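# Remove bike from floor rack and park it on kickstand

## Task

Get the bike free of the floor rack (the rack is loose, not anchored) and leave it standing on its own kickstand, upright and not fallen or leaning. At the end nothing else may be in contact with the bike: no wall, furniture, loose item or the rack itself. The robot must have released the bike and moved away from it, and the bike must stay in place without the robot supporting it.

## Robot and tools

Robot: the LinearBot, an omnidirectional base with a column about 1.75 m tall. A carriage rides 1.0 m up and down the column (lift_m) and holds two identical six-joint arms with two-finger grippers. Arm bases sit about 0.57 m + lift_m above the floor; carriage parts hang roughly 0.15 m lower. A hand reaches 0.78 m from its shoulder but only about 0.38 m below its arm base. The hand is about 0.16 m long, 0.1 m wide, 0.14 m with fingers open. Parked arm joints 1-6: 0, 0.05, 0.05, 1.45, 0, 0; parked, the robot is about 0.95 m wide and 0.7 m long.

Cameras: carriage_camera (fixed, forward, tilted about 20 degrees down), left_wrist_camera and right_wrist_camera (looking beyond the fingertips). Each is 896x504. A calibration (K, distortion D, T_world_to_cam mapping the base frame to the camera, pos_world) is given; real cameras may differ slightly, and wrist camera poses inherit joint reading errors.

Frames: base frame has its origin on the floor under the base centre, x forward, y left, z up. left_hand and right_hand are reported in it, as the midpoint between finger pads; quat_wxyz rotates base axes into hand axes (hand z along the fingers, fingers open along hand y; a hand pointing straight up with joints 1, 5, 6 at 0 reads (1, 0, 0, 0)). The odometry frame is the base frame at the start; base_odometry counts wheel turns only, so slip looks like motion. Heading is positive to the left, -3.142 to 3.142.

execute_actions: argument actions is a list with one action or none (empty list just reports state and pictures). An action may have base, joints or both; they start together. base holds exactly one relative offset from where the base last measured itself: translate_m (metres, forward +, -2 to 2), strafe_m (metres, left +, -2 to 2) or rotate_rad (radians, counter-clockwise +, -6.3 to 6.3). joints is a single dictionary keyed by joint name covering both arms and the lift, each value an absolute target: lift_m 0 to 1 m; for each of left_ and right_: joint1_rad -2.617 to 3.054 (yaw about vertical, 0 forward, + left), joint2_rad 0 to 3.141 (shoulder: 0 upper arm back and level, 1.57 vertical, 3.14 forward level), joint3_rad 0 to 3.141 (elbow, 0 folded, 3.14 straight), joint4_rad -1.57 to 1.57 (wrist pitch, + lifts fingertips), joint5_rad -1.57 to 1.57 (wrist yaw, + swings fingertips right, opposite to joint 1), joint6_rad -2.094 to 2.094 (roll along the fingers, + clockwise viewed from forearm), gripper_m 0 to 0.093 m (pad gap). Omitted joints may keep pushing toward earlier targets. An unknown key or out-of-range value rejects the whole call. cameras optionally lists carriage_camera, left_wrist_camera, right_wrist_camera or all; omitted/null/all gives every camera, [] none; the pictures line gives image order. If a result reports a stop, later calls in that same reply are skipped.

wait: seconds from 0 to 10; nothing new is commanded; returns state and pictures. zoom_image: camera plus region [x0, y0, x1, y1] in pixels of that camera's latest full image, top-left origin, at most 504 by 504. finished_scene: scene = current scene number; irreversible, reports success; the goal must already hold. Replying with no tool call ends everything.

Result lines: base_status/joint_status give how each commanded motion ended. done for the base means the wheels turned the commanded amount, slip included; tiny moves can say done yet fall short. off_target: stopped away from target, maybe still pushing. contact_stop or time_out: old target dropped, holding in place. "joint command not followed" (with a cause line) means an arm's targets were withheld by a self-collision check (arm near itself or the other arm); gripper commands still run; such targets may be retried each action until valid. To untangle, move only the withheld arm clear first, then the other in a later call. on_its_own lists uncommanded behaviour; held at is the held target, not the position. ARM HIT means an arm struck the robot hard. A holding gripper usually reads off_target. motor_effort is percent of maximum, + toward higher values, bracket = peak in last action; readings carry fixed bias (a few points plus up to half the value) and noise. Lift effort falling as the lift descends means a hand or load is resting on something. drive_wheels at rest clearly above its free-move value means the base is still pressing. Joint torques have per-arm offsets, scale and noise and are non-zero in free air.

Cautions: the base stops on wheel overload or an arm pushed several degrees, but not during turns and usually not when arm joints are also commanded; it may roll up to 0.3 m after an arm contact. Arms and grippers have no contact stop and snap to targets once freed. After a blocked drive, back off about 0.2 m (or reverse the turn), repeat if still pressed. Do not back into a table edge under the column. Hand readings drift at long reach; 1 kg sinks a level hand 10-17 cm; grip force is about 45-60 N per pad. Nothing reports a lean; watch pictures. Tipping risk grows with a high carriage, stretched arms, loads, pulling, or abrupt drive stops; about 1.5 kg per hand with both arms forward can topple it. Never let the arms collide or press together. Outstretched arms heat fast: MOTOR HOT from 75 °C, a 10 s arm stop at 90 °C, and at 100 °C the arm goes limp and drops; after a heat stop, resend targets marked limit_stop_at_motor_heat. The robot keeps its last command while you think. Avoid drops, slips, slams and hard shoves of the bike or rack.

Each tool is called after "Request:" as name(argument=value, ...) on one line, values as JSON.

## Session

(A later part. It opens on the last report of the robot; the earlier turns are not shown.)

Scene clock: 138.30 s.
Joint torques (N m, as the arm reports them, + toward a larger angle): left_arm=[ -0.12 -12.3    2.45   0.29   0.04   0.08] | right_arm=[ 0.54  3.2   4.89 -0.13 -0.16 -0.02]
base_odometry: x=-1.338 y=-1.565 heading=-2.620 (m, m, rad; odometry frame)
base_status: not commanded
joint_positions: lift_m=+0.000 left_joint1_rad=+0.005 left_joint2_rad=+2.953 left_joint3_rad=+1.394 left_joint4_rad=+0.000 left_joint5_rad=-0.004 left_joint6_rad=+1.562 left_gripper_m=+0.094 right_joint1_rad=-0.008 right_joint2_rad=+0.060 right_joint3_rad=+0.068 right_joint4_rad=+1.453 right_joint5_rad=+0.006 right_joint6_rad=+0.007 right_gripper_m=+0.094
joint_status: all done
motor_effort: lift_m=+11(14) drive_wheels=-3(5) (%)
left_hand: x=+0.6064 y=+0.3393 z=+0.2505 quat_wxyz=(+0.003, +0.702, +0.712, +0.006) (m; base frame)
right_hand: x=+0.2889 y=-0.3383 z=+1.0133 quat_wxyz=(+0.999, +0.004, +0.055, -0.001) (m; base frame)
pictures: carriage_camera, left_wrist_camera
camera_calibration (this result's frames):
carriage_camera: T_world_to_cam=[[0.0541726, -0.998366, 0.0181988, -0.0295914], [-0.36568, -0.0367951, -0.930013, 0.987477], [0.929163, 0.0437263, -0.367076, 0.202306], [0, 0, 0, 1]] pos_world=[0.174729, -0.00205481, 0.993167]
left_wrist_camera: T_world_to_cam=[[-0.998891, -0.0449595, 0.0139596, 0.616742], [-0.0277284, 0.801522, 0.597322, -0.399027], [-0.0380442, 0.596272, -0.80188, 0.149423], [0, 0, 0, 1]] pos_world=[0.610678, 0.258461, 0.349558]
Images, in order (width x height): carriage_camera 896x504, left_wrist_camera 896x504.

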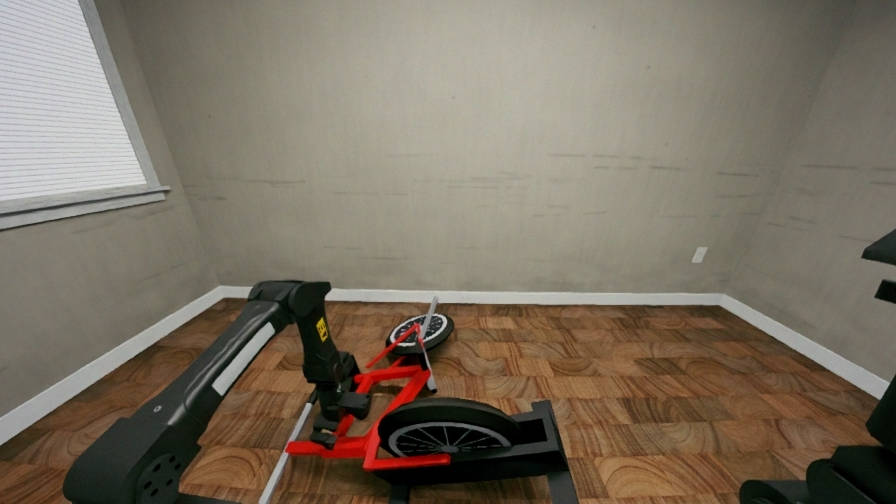

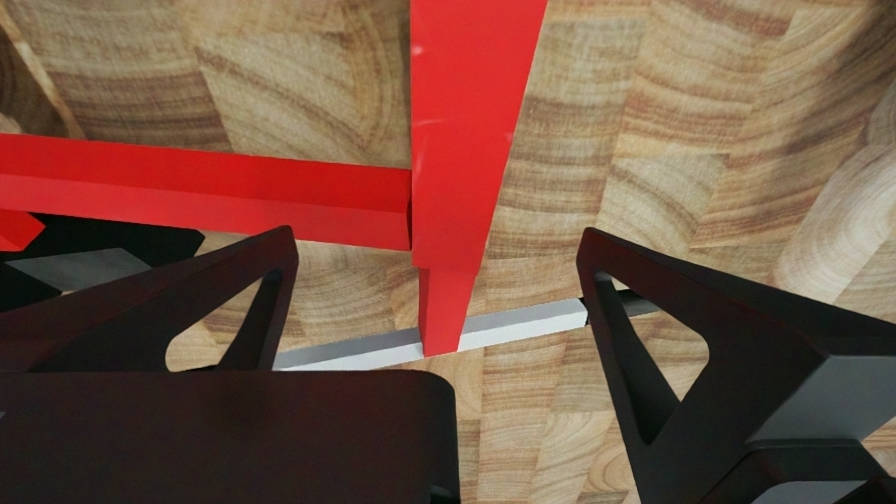

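Request:
execute_actions(actions=[{"joints":{"left_joint2_rad":3.12,"left_joint4_rad":0.1}}], cameras=["left_wrist_camera"])

Request:
execute_actions(actions=[{"joints":{"left_gripper_m":0.0}}], cameras=["left_wrist_camera"])

Request:
execute_actions(actions=[{"joints":{"lift_m":0.15}}], cameras=["carriage_camera","left_wrist_camera"])

Scene clock: 142.57 s.
Joint torques (N m, as the arm reports them, + toward a larger angle): left_arm=[ -0.31 -10.43   1.39  -0.11   0.05   0.08] | right_arm=[ 0.56  3.18  4.83 -0.1  -0.15 -0.02]
base_odometry: x=-1.338 y=-1.565 heading=-2.620 (m, m, rad; odometry frame)
base_status: not commanded
joint_positions: lift_m=+0.000 left_joint1_rad=+0.005 left_joint2_rad=+3.110 left_joint3_rad=+1.395 left_joint4_rad=+0.139 left_joint5_rad=-0.003 left_joint6_rad=+1.564 left_gripper_m=+0.094 right_joint1_rad=-0.008 right_joint2_rad=+0.060 right_joint3_rad=+0.068 right_joint4_rad=+1.453 right_joint5_rad=+0.006 right_joint6_rad=+0.007 right_gripper_m=+0.094
joint_status: all done
motor_effort: lift_m=+12(12) drive_wheels=+3(4) (%)
left_hand: x=+0.5681 y=+0.3390 z=+0.2025 quat_wxyz=(-0.003, +0.703, +0.711, -0.001) (m; base frame)
right_hand: x=+0.2889 y=-0.3383 z=+1.0133 quat_wxyz=(+0.999, +0.003, +0.055, -0.001) (m; base frame)
pictures: left_wrist_camera
camera_calibration (this result's frames):
left_wrist_camera: T_world_to_cam=[[-0.998588, -0.0430428, 0.0311294, 0.574857], [-0.0159412, 0.801836, 0.597331, -0.378001], [-0.0506715, 0.595992, -0.80139, 0.116762], [0, 0, 0, 1]] pos_world=[0.573936, 0.258249, 0.301469]
Images, in order (width x height): left_wrist_camera 896x504.

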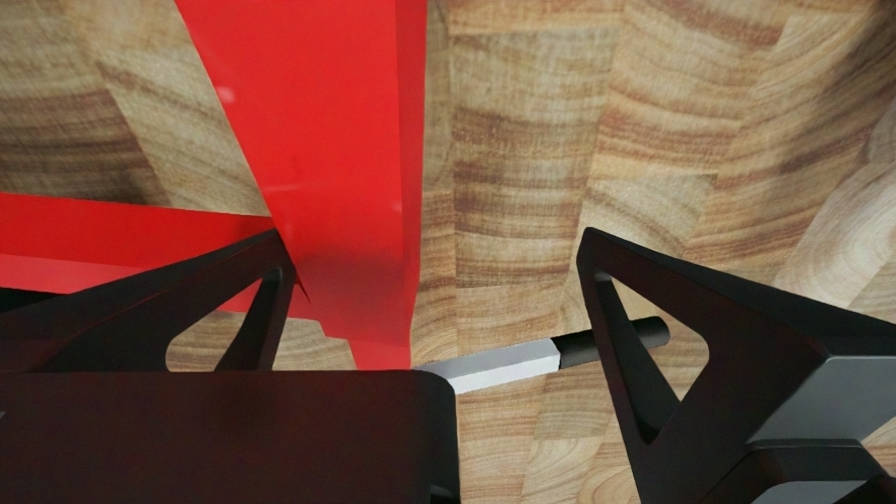

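Scene clock: 143.30 s.
Joint torques (N m, as the arm reports them, + toward a larger angle): left_arm=[ -0.27 -10.78   0.34  -0.54   0.03   0.03] | right_arm=[ 0.53  3.13  4.8  -0.09 -0.15 -0.02]
base_odometry: x=-1.338 y=-1.565 heading=-2.620 (m, m, rad; odometry frame)
base_status: not commanded
joint_positions: lift_m=+0.000 left_joint1_rad=+0.005 left_joint2_rad=+3.110 left_joint3_rad=+1.416 left_joint4_rad=+0.206 left_joint5_rad=-0.002 left_joint6_rad=+1.566 left_gripper_m=+0.035 right_joint1_rad=-0.008 right_joint2_rad=+0.060 right_joint3_rad=+0.068 right_joint4_rad=+1.453 right_joint5_rad=+0.006 right_joint6_rad=+0.007 right_gripper_m=+0.094
joint_status: left_gripper_m off_target (ended at +0.035, target +0.000)
motor_effort: lift_m=+13(15) drive_wheels=-4(4) (%)
left_hand: x=+0.5949 y=+0.3389 z=+0.2040 quat_wxyz=(+0.029, +0.703, +0.710, +0.030) (m; base frame)
right_hand: x=+0.2889 y=-0.3383 z=+1.0133 quat_wxyz=(+0.999, +0.003, +0.055, -0.001) (m; base frame)
pictures: left_wrist_camera
camera_calibration (this result's frames):
left_wrist_camera: T_world_to_cam=[[-0.997558, -0.0411025, -0.0564686, 0.618177], [-0.0666357, 0.802306, 0.593182, -0.347572], [0.0209238, 0.595496, -0.803086, 0.0772901], [0, 0, 0, 1]] pos_world=[0.591889, 0.258242, 0.303151]
Images, in order (width x height): left_wrist_camera 896x504.

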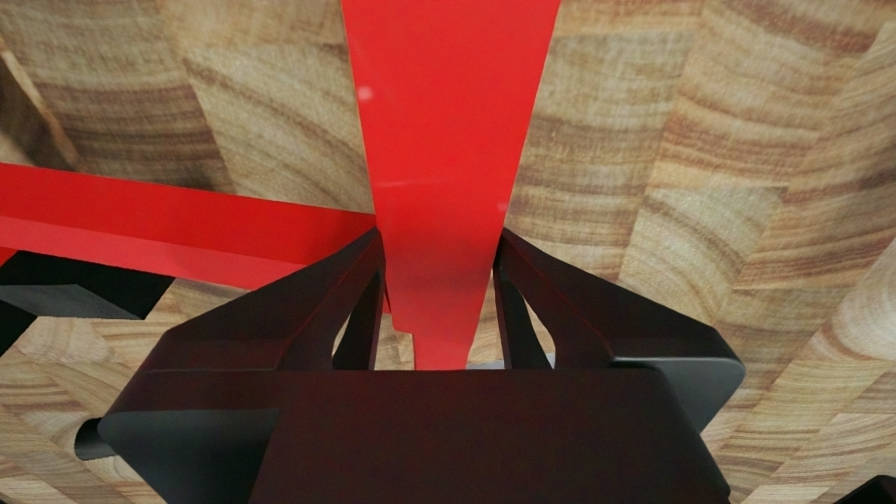

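Scene clock: 144.43 s.
Joint torques (N m, as the arm reports them, + toward a larger angle): left_arm=[ -0.06 -11.64  -0.45   0.16   0.     0.05] | right_arm=[ 0.55  3.22  4.98 -0.09 -0.13 -0.03]
base_odometry: x=-1.338 y=-1.565 heading=-2.620 (m, m, rad; odometry frame)
base_status: not commanded
joint_positions: lift_m=+0.150 left_joint1_rad=+0.002 left_joint2_rad=+3.123 left_joint3_rad=+1.424 left_joint4_rad=+0.107 left_joint5_rad=+0.002 left_joint6_rad=+1.567 left_gripper_m=+0.000 right_joint1_rad=-0.008 right_joint2_rad=+0.059 right_joint3_rad=+0.065 right_joint4_rad=+1.452 right_joint5_rad=+0.005 right_joint6_rad=+0.007 right_gripper_m=+0.094
joint_status: all done
on_its_own: left_gripper_m moved -0.035 to your old target +0.000
motor_effort: lift_m=+17(26) drive_wheels=+3(5) (%)
left_hand: x=+0.5678 y=+0.3375 z=+0.3488 quat_wxyz=(-0.007, +0.705, +0.709, -0.008) (m; base frame)
right_hand: x=+0.2899 y=-0.3380 z=+1.1617 quat_wxyz=(+0.998, +0.003, +0.056, -0.001) (m; base frame)
pictures: carriage_camera, left_wrist_camera
camera_calibration (this result's frames):
carriage_camera: T_world_to_cam=[[0.0541726, -0.998366, 0.0181988, -0.0323083], [-0.36568, -0.0367951, -0.930013, 1.12632], [0.929163, 0.0437263, -0.367076, 0.257106], [0, 0, 0, 1]] pos_world=[0.174729, -0.00205481, 1.14245]
left_wrist_camera: T_world_to_cam=[[-0.998089, -0.0383387, 0.048457, 0.562019], [-0.00210651, 0.804885, 0.593428, -0.4717], [-0.0617535, 0.592192, -0.803427, 0.243243], [0, 0, 0, 1]] pos_world=[0.574973, 0.257165, 0.448114]
Images, in order (width x height): carriage_camera 896x504, left_wrist_camera 896x504.

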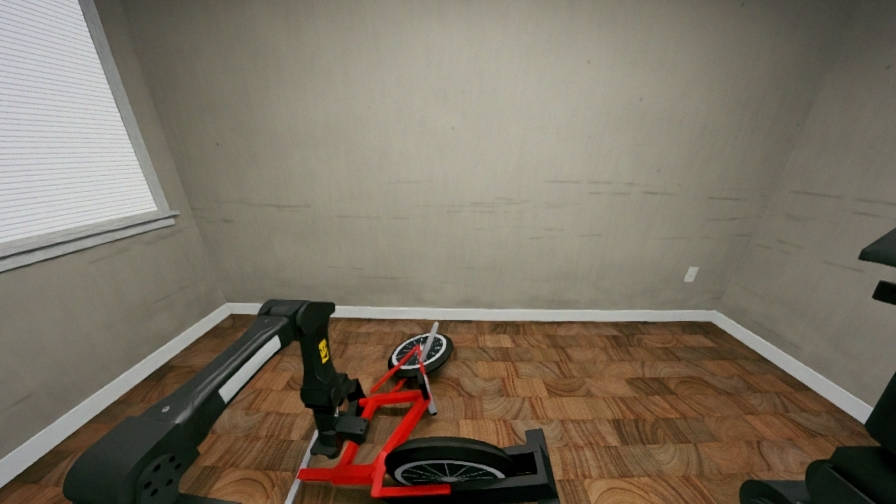

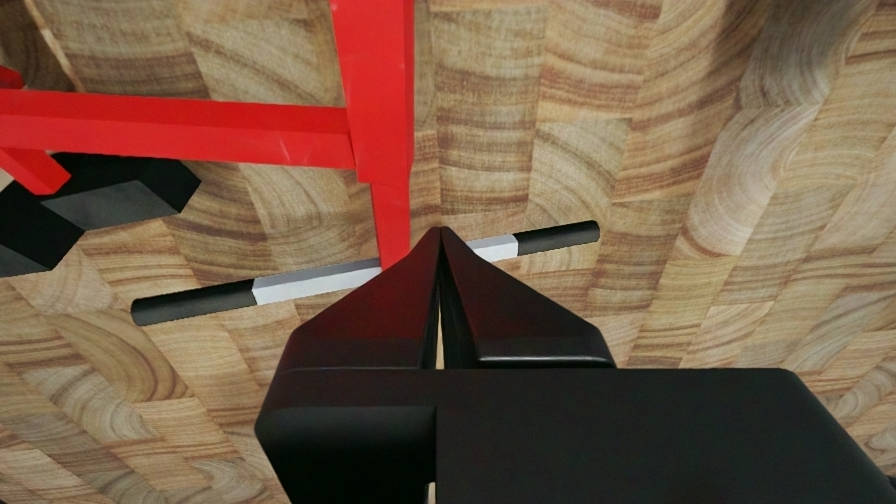

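Request:
execute_actions(actions=[{"base":{"translate_m":0.04},"joints":{"left_gripper_m":0.093,"left_joint2_rad":3.14,"left_joint4_rad":0.12}}], cameras=[])

Request:
execute_actions(actions=[{"joints":{"lift_m":0.0}}], cameras=["left_wrist_camera"])

Scene clock: 150.33 s.
Joint torques (N m, as the arm reports them, + toward a larger angle): left_arm=[ -0.08 -10.14  -0.44   0.25  -0.01   0.05] | right_arm=[ 0.56  3.21  5.02 -0.09 -0.13 -0.02]
base_odometry: x=-1.373 y=-1.585 heading=-2.621 (m, m, rad; odometry frame)
base_status: done
joint_positions: lift_m=+0.150 left_joint1_rad=+0.002 left_joint2_rad=+3.125 left_joint3_rad=+1.424 left_joint4_rad=+0.118 left_joint5_rad=+0.002 left_joint6_rad=+1.567 left_gripper_m=+0.093 right_joint1_rad=-0.008 right_joint2_rad=+0.059 right_joint3_rad=+0.065 right_joint4_rad=+1.452 right_joint5_rad=+0.005 right_joint6_rad=+0.007 right_gripper_m=+0.094
joint_status: all done
motor_effort: lift_m=+16(17) drive_wheels=-5(7) (%)
left_hand: x=+0.5695 y=+0.3375 z=+0.3481 quat_wxyz=(-0.004, +0.705, +0.709, -0.005) (m; base frame)
right_hand: x=+0.2900 y=-0.3380 z=+1.1617 quat_wxyz=(+0.998, +0.003, +0.056, -0.001) (m; base frame)
pictures: none
No camera images: the call's "cameras" was empty. Leave "cameras" out to get every camera's image.

Scene clock: 151.47 s.
Joint torques (N m, as the arm reports them, + toward a larger angle): left_arm=[ -0.09 -10.64  -0.39   0.22  -0.02   0.06] | right_arm=[ 0.59  3.26  4.99 -0.1  -0.14 -0.02]
base_odometry: x=-1.373 y=-1.585 heading=-2.621 (m, m, rad; odometry frame)
base_status: not commanded
joint_positions: lift_m=+0.000 left_joint1_rad=+0.002 left_joint2_rad=+3.134 left_joint3_rad=+1.421 left_joint4_rad=+0.120 left_joint5_rad=+0.002 left_joint6_rad=+1.567 left_gripper_m=+0.093 right_joint1_rad=-0.008 right_joint2_rad=+0.059 right_joint3_rad=+0.065 right_joint4_rad=+1.452 right_joint5_rad=+0.005 right_joint6_rad=+0.007 right_gripper_m=+0.094
joint_status: all done
motor_effort: lift_m=+12(13) drive_wheels=-3(4) (%)
left_hand: x=+0.5645 y=+0.3375 z=+0.1962 quat_wxyz=(-0.007, +0.705, +0.709, -0.008) (m; base frame)
right_hand: x=+0.2900 y=-0.3380 z=+1.0124 quat_wxyz=(+0.998, +0.003, +0.056, -0.001) (m; base frame)
pictures: left_wrist_camera
camera_calibration (this result's frames):
left_wrist_camera: T_world_to_cam=[[-0.998089, -0.0383387, 0.048457, 0.566108], [-0.00210651, 0.804885, 0.593428, -0.381158], [-0.0617535, 0.592192, -0.803427, 0.120461], [0, 0, 0, 1]] pos_world=[0.571662, 0.257157, 0.295539]
Images, in order (width x height): left_wrist_camera 896x504.

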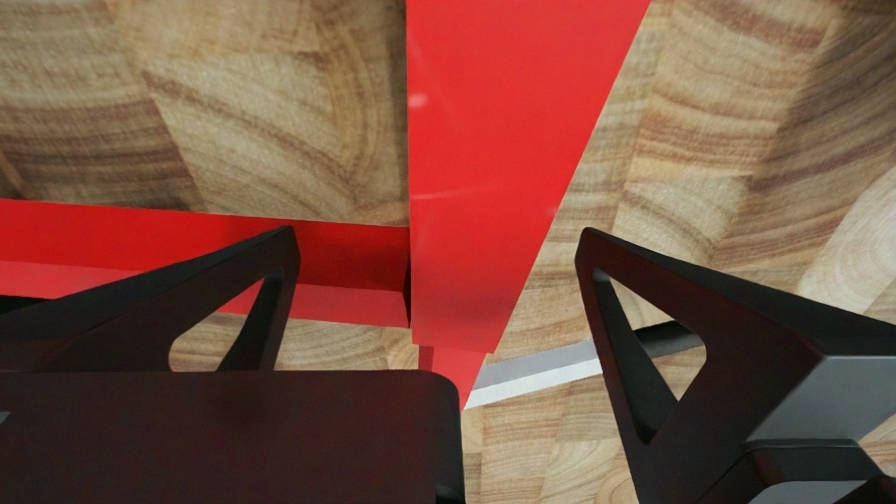

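Request:
execute_actions(actions=[{"joints":{"lift_m":0.1}}], cameras=[])

Request:
execute_actions(actions=[{"base":{"strafe_m":-0.07},"joints":{"lift_m":0.1}}], cameras=["left_wrist_camera"])

Request:
execute_actions(actions=[{"joints":{"lift_m":0.02}}], cameras=["left_wrist_camera","carriage_camera"])

Scene clock: 156.60 s.
Joint torques (N m, as the arm reports them, + toward a larger angle): left_arm=[ -0.08 -10.81  -0.37   0.21   0.     0.04] | right_arm=[ 0.53  3.2   5.02 -0.09 -0.13 -0.02]
base_odometry: x=-1.373 y=-1.585 heading=-2.621 (m, m, rad; odometry frame)
base_status: not commanded
joint_positions: lift_m=+0.100 left_joint1_rad=+0.002 left_joint2_rad=+3.134 left_joint3_rad=+1.421 left_joint4_rad=+0.121 left_joint5_rad=+0.002 left_joint6_rad=+1.567 left_gripper_m=+0.093 right_joint1_rad=-0.008 right_joint2_rad=+0.059 right_joint3_rad=+0.065 right_joint4_rad=+1.451 right_joint5_rad=+0.004 right_joint6_rad=+0.007 right_gripper_m=+0.094
joint_status: all done
motor_effort: lift_m=+18(22) drive_wheels=+3(4) (%)
left_hand: x=+0.5647 y=+0.3375 z=+0.2955 quat_wxyz=(-0.007, +0.705, +0.709, -0.008) (m; base frame)
right_hand: x=+0.2901 y=-0.3380 z=+1.1117 quat_wxyz=(+0.998, +0.003, +0.057, -0.001) (m; base frame)
pictures: none
No camera images: the call's "cameras" was empty. Leave "cameras" out to get every camera's image.

Scene clock: 158.03 s.
Joint torques (N m, as the arm reports them, + toward a larger angle): left_arm=[ -0.03 -10.7   -0.36   0.2   -0.01   0.05] | right_arm=[ 0.52  3.26  4.99 -0.09 -0.11 -0.02]
base_odometry: x=-1.408 y=-1.524 heading=-2.621 (m, m, rad; odometry frame)
base_status: done
joint_positions: lift_m=+0.100 left_joint1_rad=+0.002 left_joint2_rad=+3.134 left_joint3_rad=+1.421 left_joint4_rad=+0.121 left_joint5_rad=+0.002 left_joint6_rad=+1.567 left_gripper_m=+0.093 right_joint1_rad=-0.008 right_joint2_rad=+0.059 right_joint3_rad=+0.065 right_joint4_rad=+1.451 right_joint5_rad=+0.004 right_joint6_rad=+0.007 right_gripper_m=+0.094
joint_status: all done
motor_effort: lift_m=+16(17) drive_wheels=+1(9) (%)
left_hand: x=+0.5647 y=+0.3375 z=+0.2955 quat_wxyz=(-0.007, +0.705, +0.709, -0.008) (m; base frame)
right_hand: x=+0.2901 y=-0.3380 z=+1.1117 quat_wxyz=(+0.998, +0.003, +0.057, -0.001) (m; base frame)
pictures: left_wrist_camera
camera_calibration (this result's frames):
left_wrist_camera: T_world_to_cam=[[-0.998144, -0.0383388, 0.0473146, 0.561946], [-0.00278564, 0.804883, 0.593427, -0.439688], [-0.060834, 0.592194, -0.803496, 0.19974], [0, 0, 0, 1]] pos_world=[0.57183, 0.257157, 0.394825]
Images, in order (width x height): left_wrist_camera 896x504.

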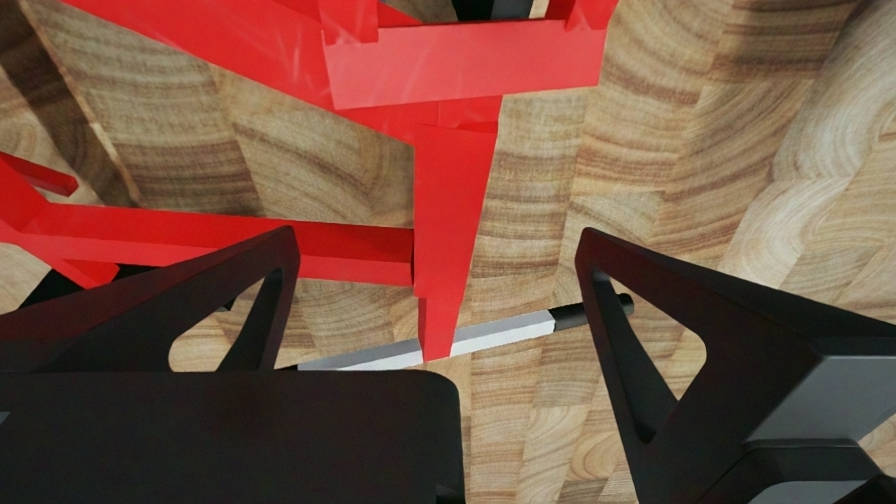

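Scene clock: 158.90 s.
Joint torques (N m, as the arm reports them, + toward a larger angle): left_arm=[  0.01 -10.93  -0.35   0.04  -0.12   0.19] | right_arm=[ 0.54  3.18  4.95 -0.08 -0.14 -0.02]
base_odometry: x=-1.408 y=-1.524 heading=-2.621 (m, m, rad; odometry frame)
base_status: not commanded
joint_positions: lift_m=+0.020 left_joint1_rad=+0.002 left_joint2_rad=+3.134 left_joint3_rad=+1.421 left_joint4_rad=+0.148 left_joint5_rad=+0.019 left_joint6_rad=+1.552 left_gripper_m=+0.093 right_joint1_rad=-0.008 right_joint2_rad=+0.059 right_joint3_rad=+0.065 right_joint4_rad=+1.451 right_joint5_rad=+0.004 right_joint6_rad=+0.007 right_gripper_m=+0.094
joint_status: all done
motor_effort: lift_m=+13(13) drive_wheels=+1(1) (%)
left_hand: x=+0.5715 y=+0.3346 z=+0.2161 quat_wxyz=(+0.009, +0.699, +0.715, -0.004) (m; base frame)
right_hand: x=+0.2901 y=-0.3380 z=+1.0323 quat_wxyz=(+0.998, +0.003, +0.057, -0.001) (m; base frame)
pictures: carriage_camera, left_wrist_camera
camera_calibration (this result's frames):
carriage_camera: T_world_to_cam=[[0.0541726, -0.998366, 0.0181988, -0.0299538], [-0.36568, -0.0367951, -0.930013, 1.006], [0.929163, 0.0437263, -0.367076, 0.209615], [0, 0, 0, 1]] pos_world=[0.174729, -0.00205481, 1.01308]
left_wrist_camera: T_world_to_cam=[[-0.998392, -0.0527471, 0.0207602, 0.583042], [-0.0309747, 0.814372, 0.579516, -0.374314], [-0.0474742, 0.577941, -0.814697, 0.137625], [0, 0, 0, 1]] pos_world=[0.577044, 0.256045, 0.31694]
Images, in order (width x height): carriage_camera 896x504, left_wrist_camera 896x504.

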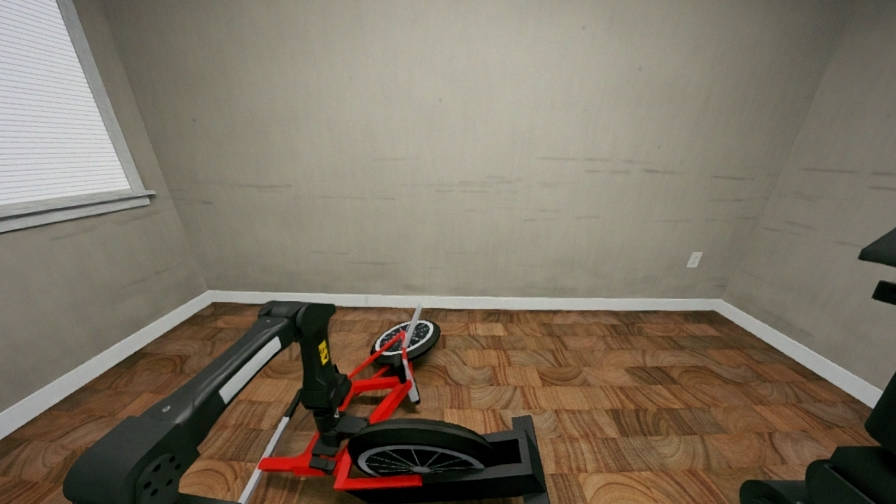

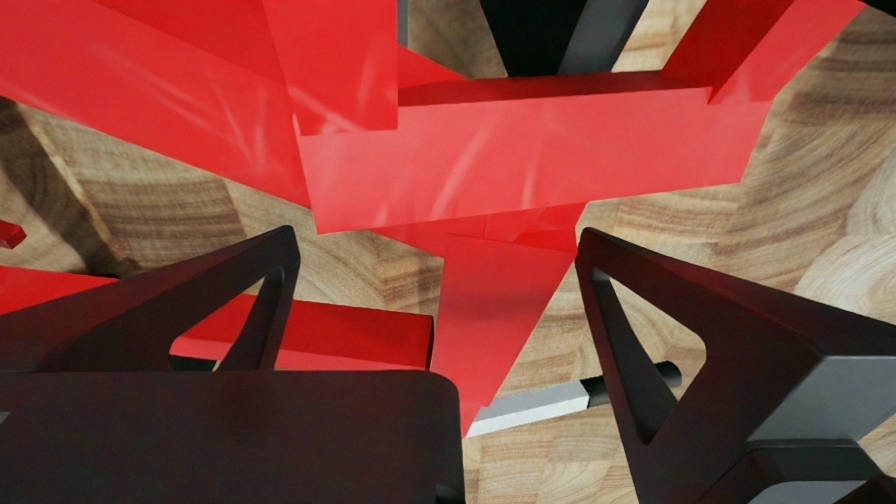

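Looks to be in the frame gap. Lower, close, lift.

Request:
execute_actions(actions=[{"joints":{"lift_m":0.0}}], cameras=[])

Request:
execute_actions(actions=[{"joints":{"left_gripper_m":0.0}}], cameras=["left_wrist_camera"])

Request:
execute_actions(actions=[{"base":{"strafe_m":-0.02},"joints":{"lift_m":0.08}}], cameras=["carriage_camera","left_wrist_camera"])

Scene clock: 166.87 s.
Joint torques (N m, as the arm reports them, + toward a larger angle): left_arm=[ -0.08 -10.45  -0.36  -0.02  -0.18   0.22] | right_arm=[ 0.53  3.14  4.96 -0.11 -0.12 -0.02]
base_odometry: x=-1.408 y=-1.524 heading=-2.621 (m, m, rad; odometry frame)
base_status: not commanded
joint_positions: lift_m=+0.000 left_joint1_rad=+0.002 left_joint2_rad=+3.130 left_joint3_rad=+1.421 left_joint4_rad=+0.154 left_joint5_rad=+0.024 left_joint6_rad=+1.546 left_gripper_m=+0.093 right_joint1_rad=-0.008 right_joint2_rad=+0.059 right_joint3_rad=+0.065 right_joint4_rad=+1.451 right_joint5_rad=+0.004 right_joint6_rad=+0.007 right_gripper_m=+0.094
joint_status: all done
motor_effort: lift_m=+12(11) drive_wheels=+1(1) (%)
left_hand: x=+0.5748 y=+0.3336 z=+0.1974 quat_wxyz=(+0.014, +0.698, +0.716, -0.003) (m; base frame)
right_hand: x=+0.2901 y=-0.3380 z=+1.0124 quat_wxyz=(+0.998, +0.003, +0.057, -0.001) (m; base frame)
pictures: none
No camera images: the call's "cameras" was empty. Leave "cameras" out to get every camera's image.

Scene clock: 167.60 s.
Joint torques (N m, as the arm reports them, + toward a larger angle): left_arm=[ -1.53 -10.13  -0.09   0.67   0.03   1.28] | right_arm=[ 0.5   3.18  5.01 -0.09 -0.13 -0.02]
base_odometry: x=-1.408 y=-1.524 heading=-2.621 (m, m, rad; odometry frame)
base_status: not commanded
joint_positions: lift_m=+0.000 left_joint1_rad=+0.023 left_joint2_rad=+3.128 left_joint3_rad=+1.416 left_joint4_rad=+0.061 left_joint5_rad=-0.001 left_joint6_rad=+1.439 left_gripper_m=+0.040 right_joint1_rad=-0.008 right_joint2_rad=+0.059 right_joint3_rad=+0.065 right_joint4_rad=+1.451 right_joint5_rad=+0.004 right_joint6_rad=+0.007 right_gripper_m=+0.094
joint_status: left_gripper_m off_target (ended at +0.040, target +0.000)
motor_effort: lift_m=+13(12) drive_wheels=+1(2) (%)
left_hand: x=+0.5504 y=+0.3438 z=+0.1988 quat_wxyz=(-0.030, +0.650, +0.759, -0.026) (m; base frame)
right_hand: x=+0.2901 y=-0.3379 z=+1.0124 quat_wxyz=(+0.998, +0.002, +0.057, -0.001) (m; base frame)
pictures: left_wrist_camera
camera_calibration (this result's frames):
left_wrist_camera: T_world_to_cam=[[-0.977154, -0.18482, 0.104931, 0.579819], [-0.0852599, 0.793146, 0.603035, -0.33989], [-0.194679, 0.580311, -0.790784, 0.192598], [0, 0, 0, 1]] pos_world=[0.575089, 0.264978, 0.296427]
Images, in order (width x height): left_wrist_camera 896x504.

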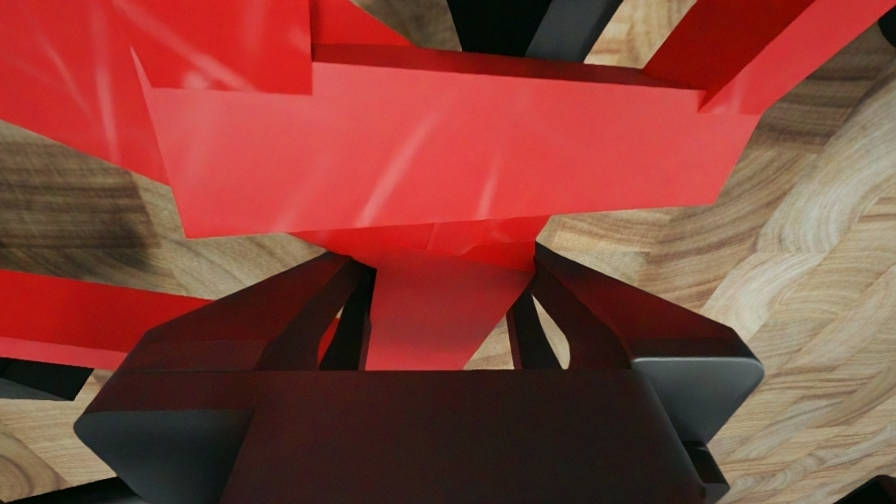

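Scene clock: 168.57 s.
Joint torques (N m, as the arm reports them, + toward a larger angle): left_arm=[ -0.17 -10.7   -0.01   0.25   0.09   0.11] | right_arm=[ 0.55  3.13  5.08 -0.07 -0.12 -0.01]
base_odometry: x=-1.418 y=-1.507 heading=-2.620 (m, m, rad; odometry frame)
base_status: done
joint_positions: lift_m=+0.080 left_joint1_rad=+0.005 left_joint2_rad=+3.134 left_joint3_rad=+1.414 left_joint4_rad=+0.114 left_joint5_rad=-0.007 left_joint6_rad=+1.560 left_gripper_m=+0.000 right_joint1_rad=-0.008 right_joint2_rad=+0.059 right_joint3_rad=+0.064 right_joint4_rad=+1.449 right_joint5_rad=+0.003 right_joint6_rad=+0.007 right_gripper_m=+0.094
joint_status: all done
on_its_own: left_gripper_m moved -0.040 to your old target +0.000
motor_effort: lift_m=+18(26) drive_wheels=-2(5) (%)
left_hand: x=+0.5594 y=+0.3397 z=+0.2754 quat_wxyz=(-0.015, +0.701, +0.713, -0.010) (m; base frame)
right_hand: x=+0.2909 y=-0.3378 z=+1.0913 quat_wxyz=(+0.998, +0.002, +0.058, -0.001) (m; base frame)
pictures: carriage_camera, left_wrist_camera
camera_calibration (this result's frames):
carriage_camera: T_world_to_cam=[[0.0541726, -0.998366, 0.0181988, -0.0310343], [-0.36568, -0.0367951, -0.930013, 1.06121], [0.929163, 0.0437263, -0.367076, 0.231409], [0, 0, 0, 1]] pos_world=[0.174729, -0.00205481, 1.07245]
left_wrist_camera: T_world_to_cam=[[-0.996973, -0.0477171, 0.0613896, 0.556259], [-0.0012551, 0.799315, 0.600911, -0.430574], [-0.0777434, 0.599015, -0.796955, 0.187231], [0, 0, 0, 1]] pos_world=[0.568591, 0.258554, 0.373803]
Images, in order (width x height): carriage_camera 896x504, left_wrist_camera 896x504.

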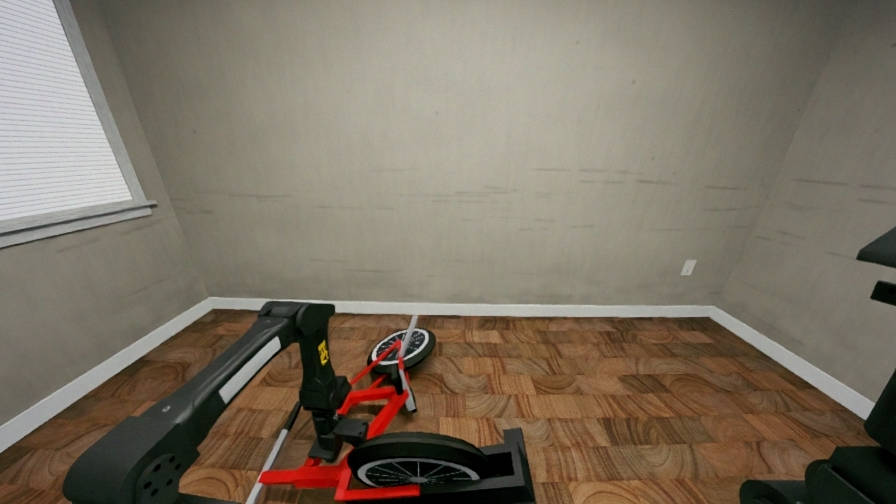

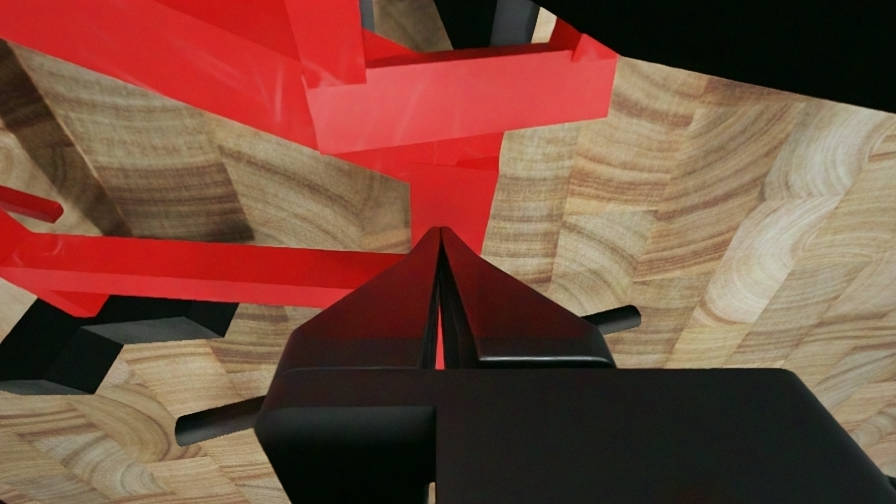

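Request:
execute_actions(actions=[{"base":{"strafe_m":-0.11},"joints":{"lift_m":0.12,"left_gripper_m":0.07}}], cameras=[])

Request:
execute_actions(actions=[{"base":{"translate_m":-0.07},"joints":{"lift_m":0.12}}], cameras=["carriage_camera","left_wrist_camera"])

Scene clock: 185.30 s.
Joint torques (N m, as the arm reports them, + toward a larger angle): left_arm=[ -1.1  -10.68   0.     0.3    0.44  -0.16] | right_arm=[ 0.57  3.22  5.12 -0.06 -0.12 -0.02]
base_odometry: x=-1.462 y=-1.432 heading=-2.620 (m, m, rad; odometry frame)
base_status: strafe_m contact_stop (by the wheels' count: -0.087 of -0.110)
joint_positions: lift_m=+0.120 left_joint1_rad=+0.016 left_joint2_rad=+3.134 left_joint3_rad=+1.414 left_joint4_rad=+0.108 left_joint5_rad=-0.057 left_joint6_rad=+1.591 left_gripper_m=+0.070 right_joint1_rad=-0.008 right_joint2_rad=+0.059 right_joint3_rad=+0.064 right_joint4_rad=+1.449 right_joint5_rad=+0.003 right_joint6_rad=+0.007 right_gripper_m=+0.094
joint_status: all done
motor_effort: lift_m=+19(20) drive_wheels=+2(11) (%)
left_hand: x=+0.5581 y=+0.3514 z=+0.3158 quat_wxyz=(-0.034, +0.709, +0.705, +0.005) (m; base frame)
right_hand: x=+0.2909 y=-0.3378 z=+1.1314 quat_wxyz=(+0.998, +0.002, +0.058, -0.001) (m; base frame)
pictures: none
No camera images: the call's "cameras" was empty. Leave "cameras" out to get every camera's image.

not run: a stop came earlier in this reply.

Request:
execute_actions(actions=[{"base":{"strafe_m":0.03},"joints":{"lift_m":0.12}}], cameras=["carriage_camera","left_wrist_camera"])

Scene clock: 189.17 s.
Joint torques (N m, as the arm reports them, + toward a larger angle): left_arm=[ -0.32 -10.66  -0.09   0.28   0.08  -0.06] | right_arm=[ 0.53  3.19  5.14 -0.06 -0.13 -0.01]
base_odometry: x=-1.447 y=-1.458 heading=-2.620 (m, m, rad; odometry frame)
base_status: done
joint_positions: lift_m=+0.120 left_joint1_rad=+0.006 left_joint2_rad=+3.134 left_joint3_rad=+1.414 left_joint4_rad=+0.113 left_joint5_rad=-0.007 left_joint6_rad=+1.579 left_gripper_m=+0.070 right_joint1_rad=-0.008 right_joint2_rad=+0.059 right_joint3_rad=+0.064 right_joint4_rad=+1.449 right_joint5_rad=+0.003 right_joint6_rad=+0.007 right_gripper_m=+0.094
joint_status: all done
motor_effort: lift_m=+17(17) drive_wheels=+0(6) (%)
left_hand: x=+0.5593 y=+0.3402 z=+0.3155 quat_wxyz=(-0.015, +0.708, +0.706, -0.010) (m; base frame)
right_hand: x=+0.2909 y=-0.3378 z=+1.1314 quat_wxyz=(+0.998, +0.002, +0.058, -0.001) (m; base frame)
pictures: carriage_camera, left_wrist_camera
camera_calibration (this result's frames):
carriage_camera: T_world_to_cam=[[0.0541726, -0.998366, 0.0181988, -0.0317627], [-0.36568, -0.0367951, -0.930013, 1.09844], [0.929163, 0.0437263, -0.367076, 0.246102], [0, 0, 0, 1]] pos_world=[0.174729, -0.00205481, 1.11248]
left_wrist_camera: T_world_to_cam=[[-0.9976, -0.0301865, 0.062315, 0.547816], [0.0133052, 0.799623, 0.600355, -0.463132], [-0.0679511, 0.599743, -0.797302, 0.213328], [0, 0, 0, 1]] pos_world=[0.567159, 0.258926, 0.413994]
Images, in order (width x height): carriage_camera 896x504, left_wrist_camera 896x504.

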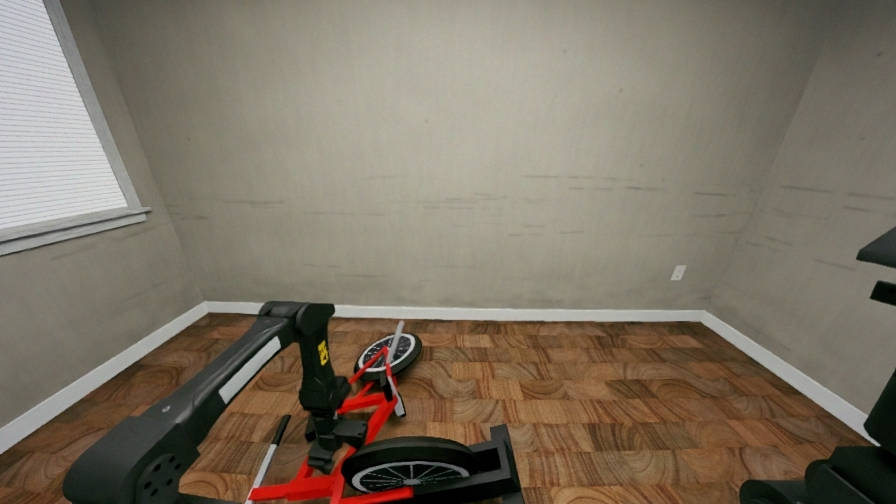

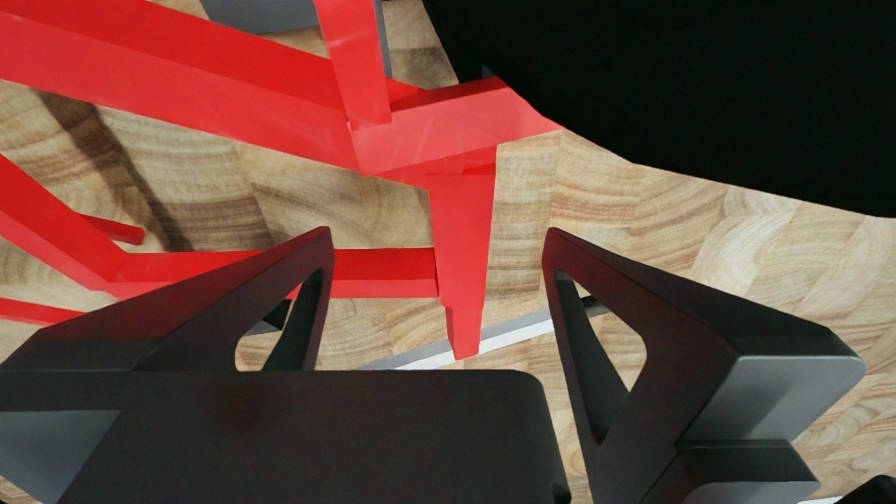

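Request:
execute_actions(actions=[{"joints":{"lift_m":0.3}}], cameras=[])

Request:
execute_actions(actions=[{"base":{"translate_m":-0.3},"joints":{"left_joint2_rad":0.05,"left_joint3_rad":0.05,"left_joint4_rad":1.45,"left_joint6_rad":0}}], cameras=[])

Request:
execute_actions(actions=[{"base":{"strafe_m":-0.8}}], cameras=[])

Request:
execute_actions(actions=[{"base":{"rotate_rad":1.57}}], cameras=[])

Request:
execute_actions(actions=[{"base":{"strafe_m":-1.4},"joints":{"lift_m":0.1}}], cameras=["carriage_camera"])

Scene clock: 217.63 s.
Joint torques (N m, as the arm reports them, + toward a larger angle): left_arm=[ -0.32 -10.72   0.01   0.24   0.06  -0.07] | right_arm=[ 0.55  3.17  5.13 -0.04 -0.12 -0.02]
base_odometry: x=-1.447 y=-1.458 heading=-2.620 (m, m, rad; odometry frame)
base_status: not commanded
joint_positions: lift_m=+0.300 left_joint1_rad=+0.006 left_joint2_rad=+3.134 left_joint3_rad=+1.414 left_joint4_rad=+0.119 left_joint5_rad=-0.006 left_joint6_rad=+1.578 left_gripper_m=+0.070 right_joint1_rad=-0.008 right_joint2_rad=+0.059 right_joint3_rad=+0.064 right_joint4_rad=+1.449 right_joint5_rad=+0.003 right_joint6_rad=+0.007 right_gripper_m=+0.094
joint_status: all done
motor_effort: lift_m=+18(22) drive_wheels=+0(0) (%)
left_hand: x=+0.5608 y=+0.3399 z=+0.4954 quat_wxyz=(-0.013, +0.708, +0.707, -0.009) (m; base frame)
right_hand: x=+0.2909 y=-0.3378 z=+1.3113 quat_wxyz=(+0.998, +0.002, +0.058, -0.001) (m; base frame)
pictures: none
No camera images: the call's "cameras" was empty. Leave "cameras" out to get every camera's image.

Scene clock: 220.23 s.
Joint torques (N m, as the arm reports them, + toward a larger angle): left_arm=[-0.32  2.97  4.47 -0.18  0.   -0.07] | right_arm=[ 0.53  3.22  5.07 -0.07 -0.12 -0.03]
base_odometry: x=-1.187 y=-1.308 heading=-2.620 (m, m, rad; odometry frame)
base_status: done
joint_positions: lift_m=+0.300 left_joint1_rad=+0.006 left_joint2_rad=+0.062 left_joint3_rad=+0.069 left_joint4_rad=+1.457 left_joint5_rad=-0.006 left_joint6_rad=+0.008 left_gripper_m=+0.070 right_joint1_rad=-0.008 right_joint2_rad=+0.059 right_joint3_rad=+0.064 right_joint4_rad=+1.450 right_joint5_rad=+0.003 right_joint6_rad=+0.007 right_gripper_m=+0.094
joint_status: all done
motor_effort: lift_m=+17(17) drive_wheels=-1(5) (%)
left_hand: x=+0.2882 y=+0.3382 z=+1.3130 quat_wxyz=(+0.999, -0.003, +0.053, +0.007) (m; base frame)
right_hand: x=+0.2908 y=-0.3378 z=+1.3113 quat_wxyz=(+0.998, +0.002, +0.058, -0.001) (m; base frame)
pictures: none
No camera images: the call's "cameras" was empty. Leave "cameras" out to get every camera's image.

Scene clock: 224.10 s.
Joint torques (N m, as the arm reports them, + toward a larger angle): left_arm=[-0.36  3.04  4.53 -0.18  0.   -0.07] | right_arm=[ 0.61  3.26  5.07 -0.06 -0.12 -0.01]
base_odometry: x=-1.585 y=-0.614 heading=-2.620 (m, m, rad; odometry frame)
base_status: done
joint_positions: lift_m=+0.300 left_joint1_rad=+0.006 left_joint2_rad=+0.062 left_joint3_rad=+0.069 left_joint4_rad=+1.457 left_joint5_rad=-0.004 left_joint6_rad=+0.008 left_gripper_m=+0.070 right_joint1_rad=-0.008 right_joint2_rad=+0.059 right_joint3_rad=+0.064 right_joint4_rad=+1.450 right_joint5_rad=+0.003 right_joint6_rad=+0.007 right_gripper_m=+0.094
joint_status: not commanded
motor_effort: lift_m=+17(17) drive_wheels=-1(7) (%)
left_hand: x=+0.2882 y=+0.3379 z=+1.3130 quat_wxyz=(+0.999, -0.002, +0.053, +0.007) (m; base frame)
right_hand: x=+0.2908 y=-0.3378 z=+1.3113 quat_wxyz=(+0.998, +0.002, +0.058, -0.001) (m; base frame)
pictures: none
No camera images: the call's "cameras" was empty. Leave "cameras" out to get every camera's image.

Scene clock: 227.20 s.
Joint torques (N m, as the arm reports them, + toward a larger angle): left_arm=[-0.35  2.97  4.43 -0.08 -0.02 -0.06] | right_arm=[ 0.58  3.19  5.1  -0.07 -0.11 -0.01]
base_odometry: x=-1.585 y=-0.614 heading=-1.050 (m, m, rad; odometry frame)
base_status: done
joint_positions: lift_m=+0.300 left_joint1_rad=+0.006 left_joint2_rad=+0.062 left_joint3_rad=+0.069 left_joint4_rad=+1.449 left_joint5_rad=-0.004 left_joint6_rad=+0.008 left_gripper_m=+0.070 right_joint1_rad=-0.008 right_joint2_rad=+0.059 right_joint3_rad=+0.064 right_joint4_rad=+1.449 right_joint5_rad=+0.003 right_joint6_rad=+0.007 right_gripper_m=+0.094
joint_status: not commanded
motor_effort: lift_m=+17(18) drive_wheels=+2(5) (%)
left_hand: x=+0.2901 y=+0.3379 z=+1.3128 quat_wxyz=(+0.998, -0.002, +0.057, +0.007) (m; base frame)
right_hand: x=+0.2909 y=-0.3378 z=+1.3113 quat_wxyz=(+0.998, +0.002, +0.058, -0.001) (m; base frame)
pictures: none
No camera images: the call's "cameras" was empty. Leave "cameras" out to get every camera's image.

Scene clock: 232.30 s.
Joint torques (N m, as the arm reports them, + toward a larger angle): left_arm=[-0.36  3.01  4.61 -0.08 -0.01 -0.06] | right_arm=[ 0.5   3.24  5.05 -0.06 -0.13 -0.02]
base_odometry: x=-2.799 y=-1.311 heading=-1.050 (m, m, rad; odometry frame)
base_status: done
joint_positions: lift_m=+0.100 left_joint1_rad=+0.006 left_joint2_rad=+0.062 left_joint3_rad=+0.067 left_joint4_rad=+1.449 left_joint5_rad=-0.004 left_joint6_rad=+0.008 left_gripper_m=+0.070 right_joint1_rad=-0.008 right_joint2_rad=+0.059 right_joint3_rad=+0.064 right_joint4_rad=+1.449 right_joint5_rad=+0.003 right_joint6_rad=+0.007 right_gripper_m=+0.094
joint_status: all done
motor_effort: lift_m=+13(13) drive_wheels=-3(11) (%)
left_hand: x=+0.2909 y=+0.3379 z=+1.1127 quat_wxyz=(+0.998, -0.002, +0.058, +0.007) (m; base frame)
right_hand: x=+0.2909 y=-0.3378 z=+1.1119 quat_wxyz=(+0.998, +0.002, +0.058, -0.001) (m; base frame)
pictures: carriage_camera
camera_calibration (this result's frames):
carriage_camera: T_world_to_cam=[[0.0541726, -0.998366, 0.0181988, -0.0314088], [-0.36568, -0.0367951, -0.930013, 1.08035], [0.929163, 0.0437263, -0.367076, 0.238962], [0, 0, 0, 1]] pos_world=[0.174729, -0.00205481, 1.09303]
Images, in order (width x height): carriage_camera 896x504.

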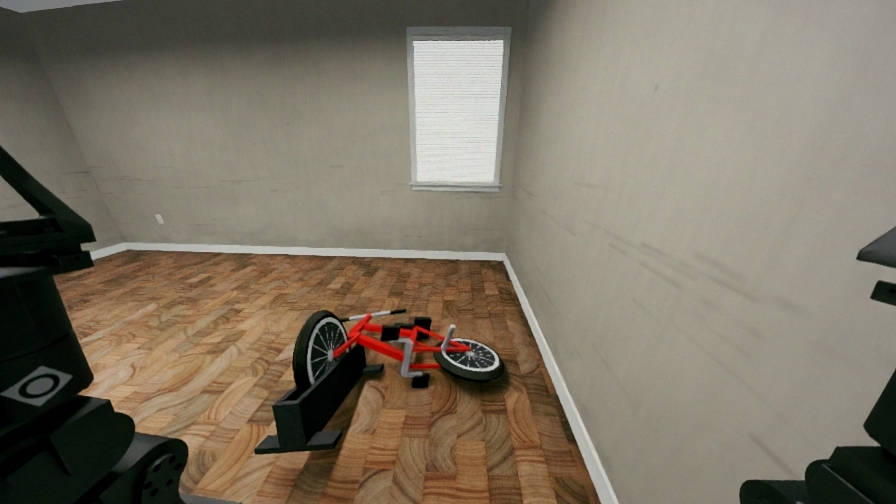

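Request:
execute_actions(actions=[{"base":{"translate_m":0.3},"joints":{"lift_m":0.2,"left_joint1_rad":-0.6,"left_joint2_rad":2.7,"left_joint3_rad":1.6,"left_joint4_rad":-0.42,"left_joint6_rad":-0.6,"left_gripper_m":0.093}}], cameras=["carriage_camera","left_wrist_camera"])

Scene clock: 244.40 s.
Joint torques (N m, as the arm reports them, + toward a larger angle): left_arm=[ -0.43 -14.03   4.96   0.44  -0.1   -0.05] | right_arm=[ 0.56  3.21  5.12 -0.07 -0.12 -0.02]
base_odometry: x=-2.650 y=-1.572 heading=-1.050 (m, m, rad; odometry frame)
base_status: done
joint_positions: lift_m=+0.200 left_joint1_rad=-0.593 left_joint2_rad=+2.700 left_joint3_rad=+1.593 left_joint4_rad=-0.418 left_joint5_rad=-0.002 left_joint6_rad=-0.592 left_gripper_m=+0.093 right_joint1_rad=-0.008 right_joint2_rad=+0.059 right_joint3_rad=+0.064 right_joint4_rad=+1.450 right_joint5_rad=+0.003 right_joint6_rad=+0.007 right_gripper_m=+0.094
joint_status: all done
motor_effort: lift_m=+18(21) drive_wheels=-4(6) (%)
left_hand: x=+0.6206 y=+0.0950 z=+0.5655 quat_wxyz=(+0.020, +0.001, +1.000, -0.012) (m; base frame)
right_hand: x=+0.2908 y=-0.3378 z=+1.2114 quat_wxyz=(+0.998, +0.002, +0.058, -0.001) (m; base frame)
pictures: carriage_camera, left_wrist_camera
camera_calibration (this result's frames):
carriage_camera: T_world_to_cam=[[0.0541726, -0.998366, 0.0181988, -0.0332184], [-0.36568, -0.0367951, -0.930013, 1.17283], [0.929163, 0.0437263, -0.367076, 0.275464], [0, 0, 0, 1]] pos_world=[0.174729, -0.00205481, 1.19247]
left_wrist_camera: T_world_to_cam=[[0.0286321, -0.998259, 0.0515636, 0.0472009], [-0.826769, 0.00534249, 0.562516, 0.200201], [-0.561812, -0.0587372, -0.825177, 0.948669], [0, 0, 0, 1]] pos_world=[0.697142, 0.101771, 0.66777]
Images, in order (width x height): carriage_camera 896x504, left_wrist_camera 896x504.

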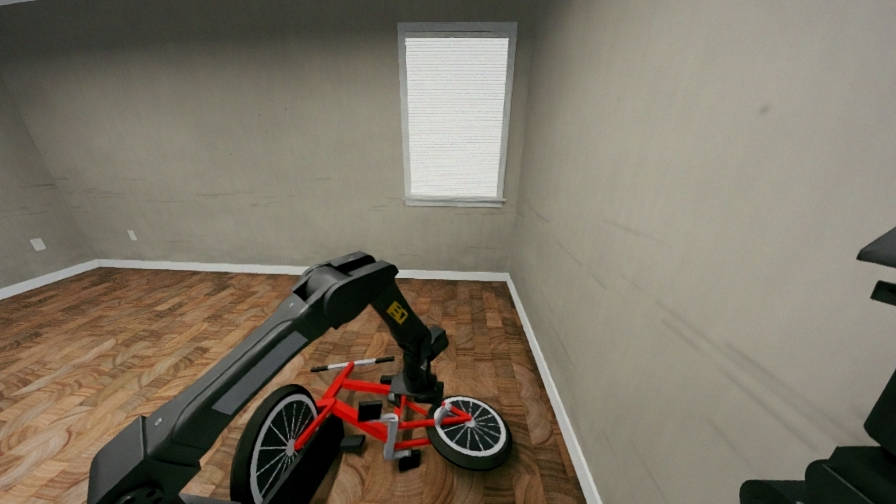

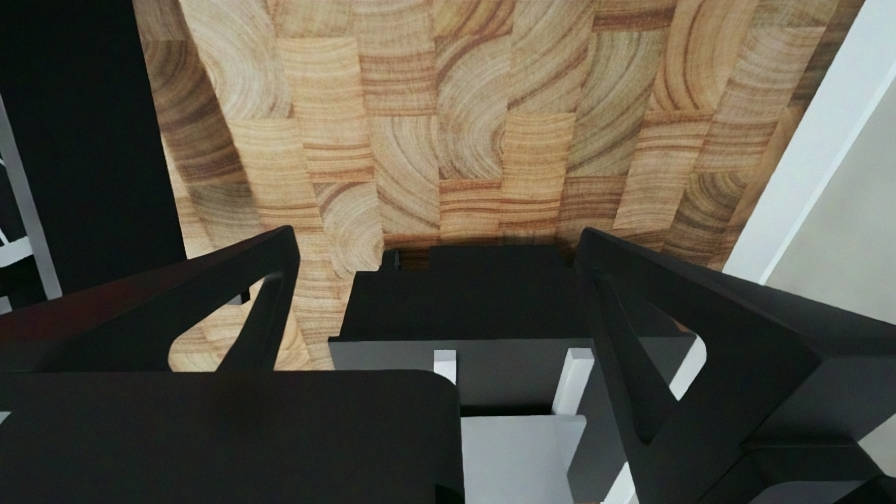

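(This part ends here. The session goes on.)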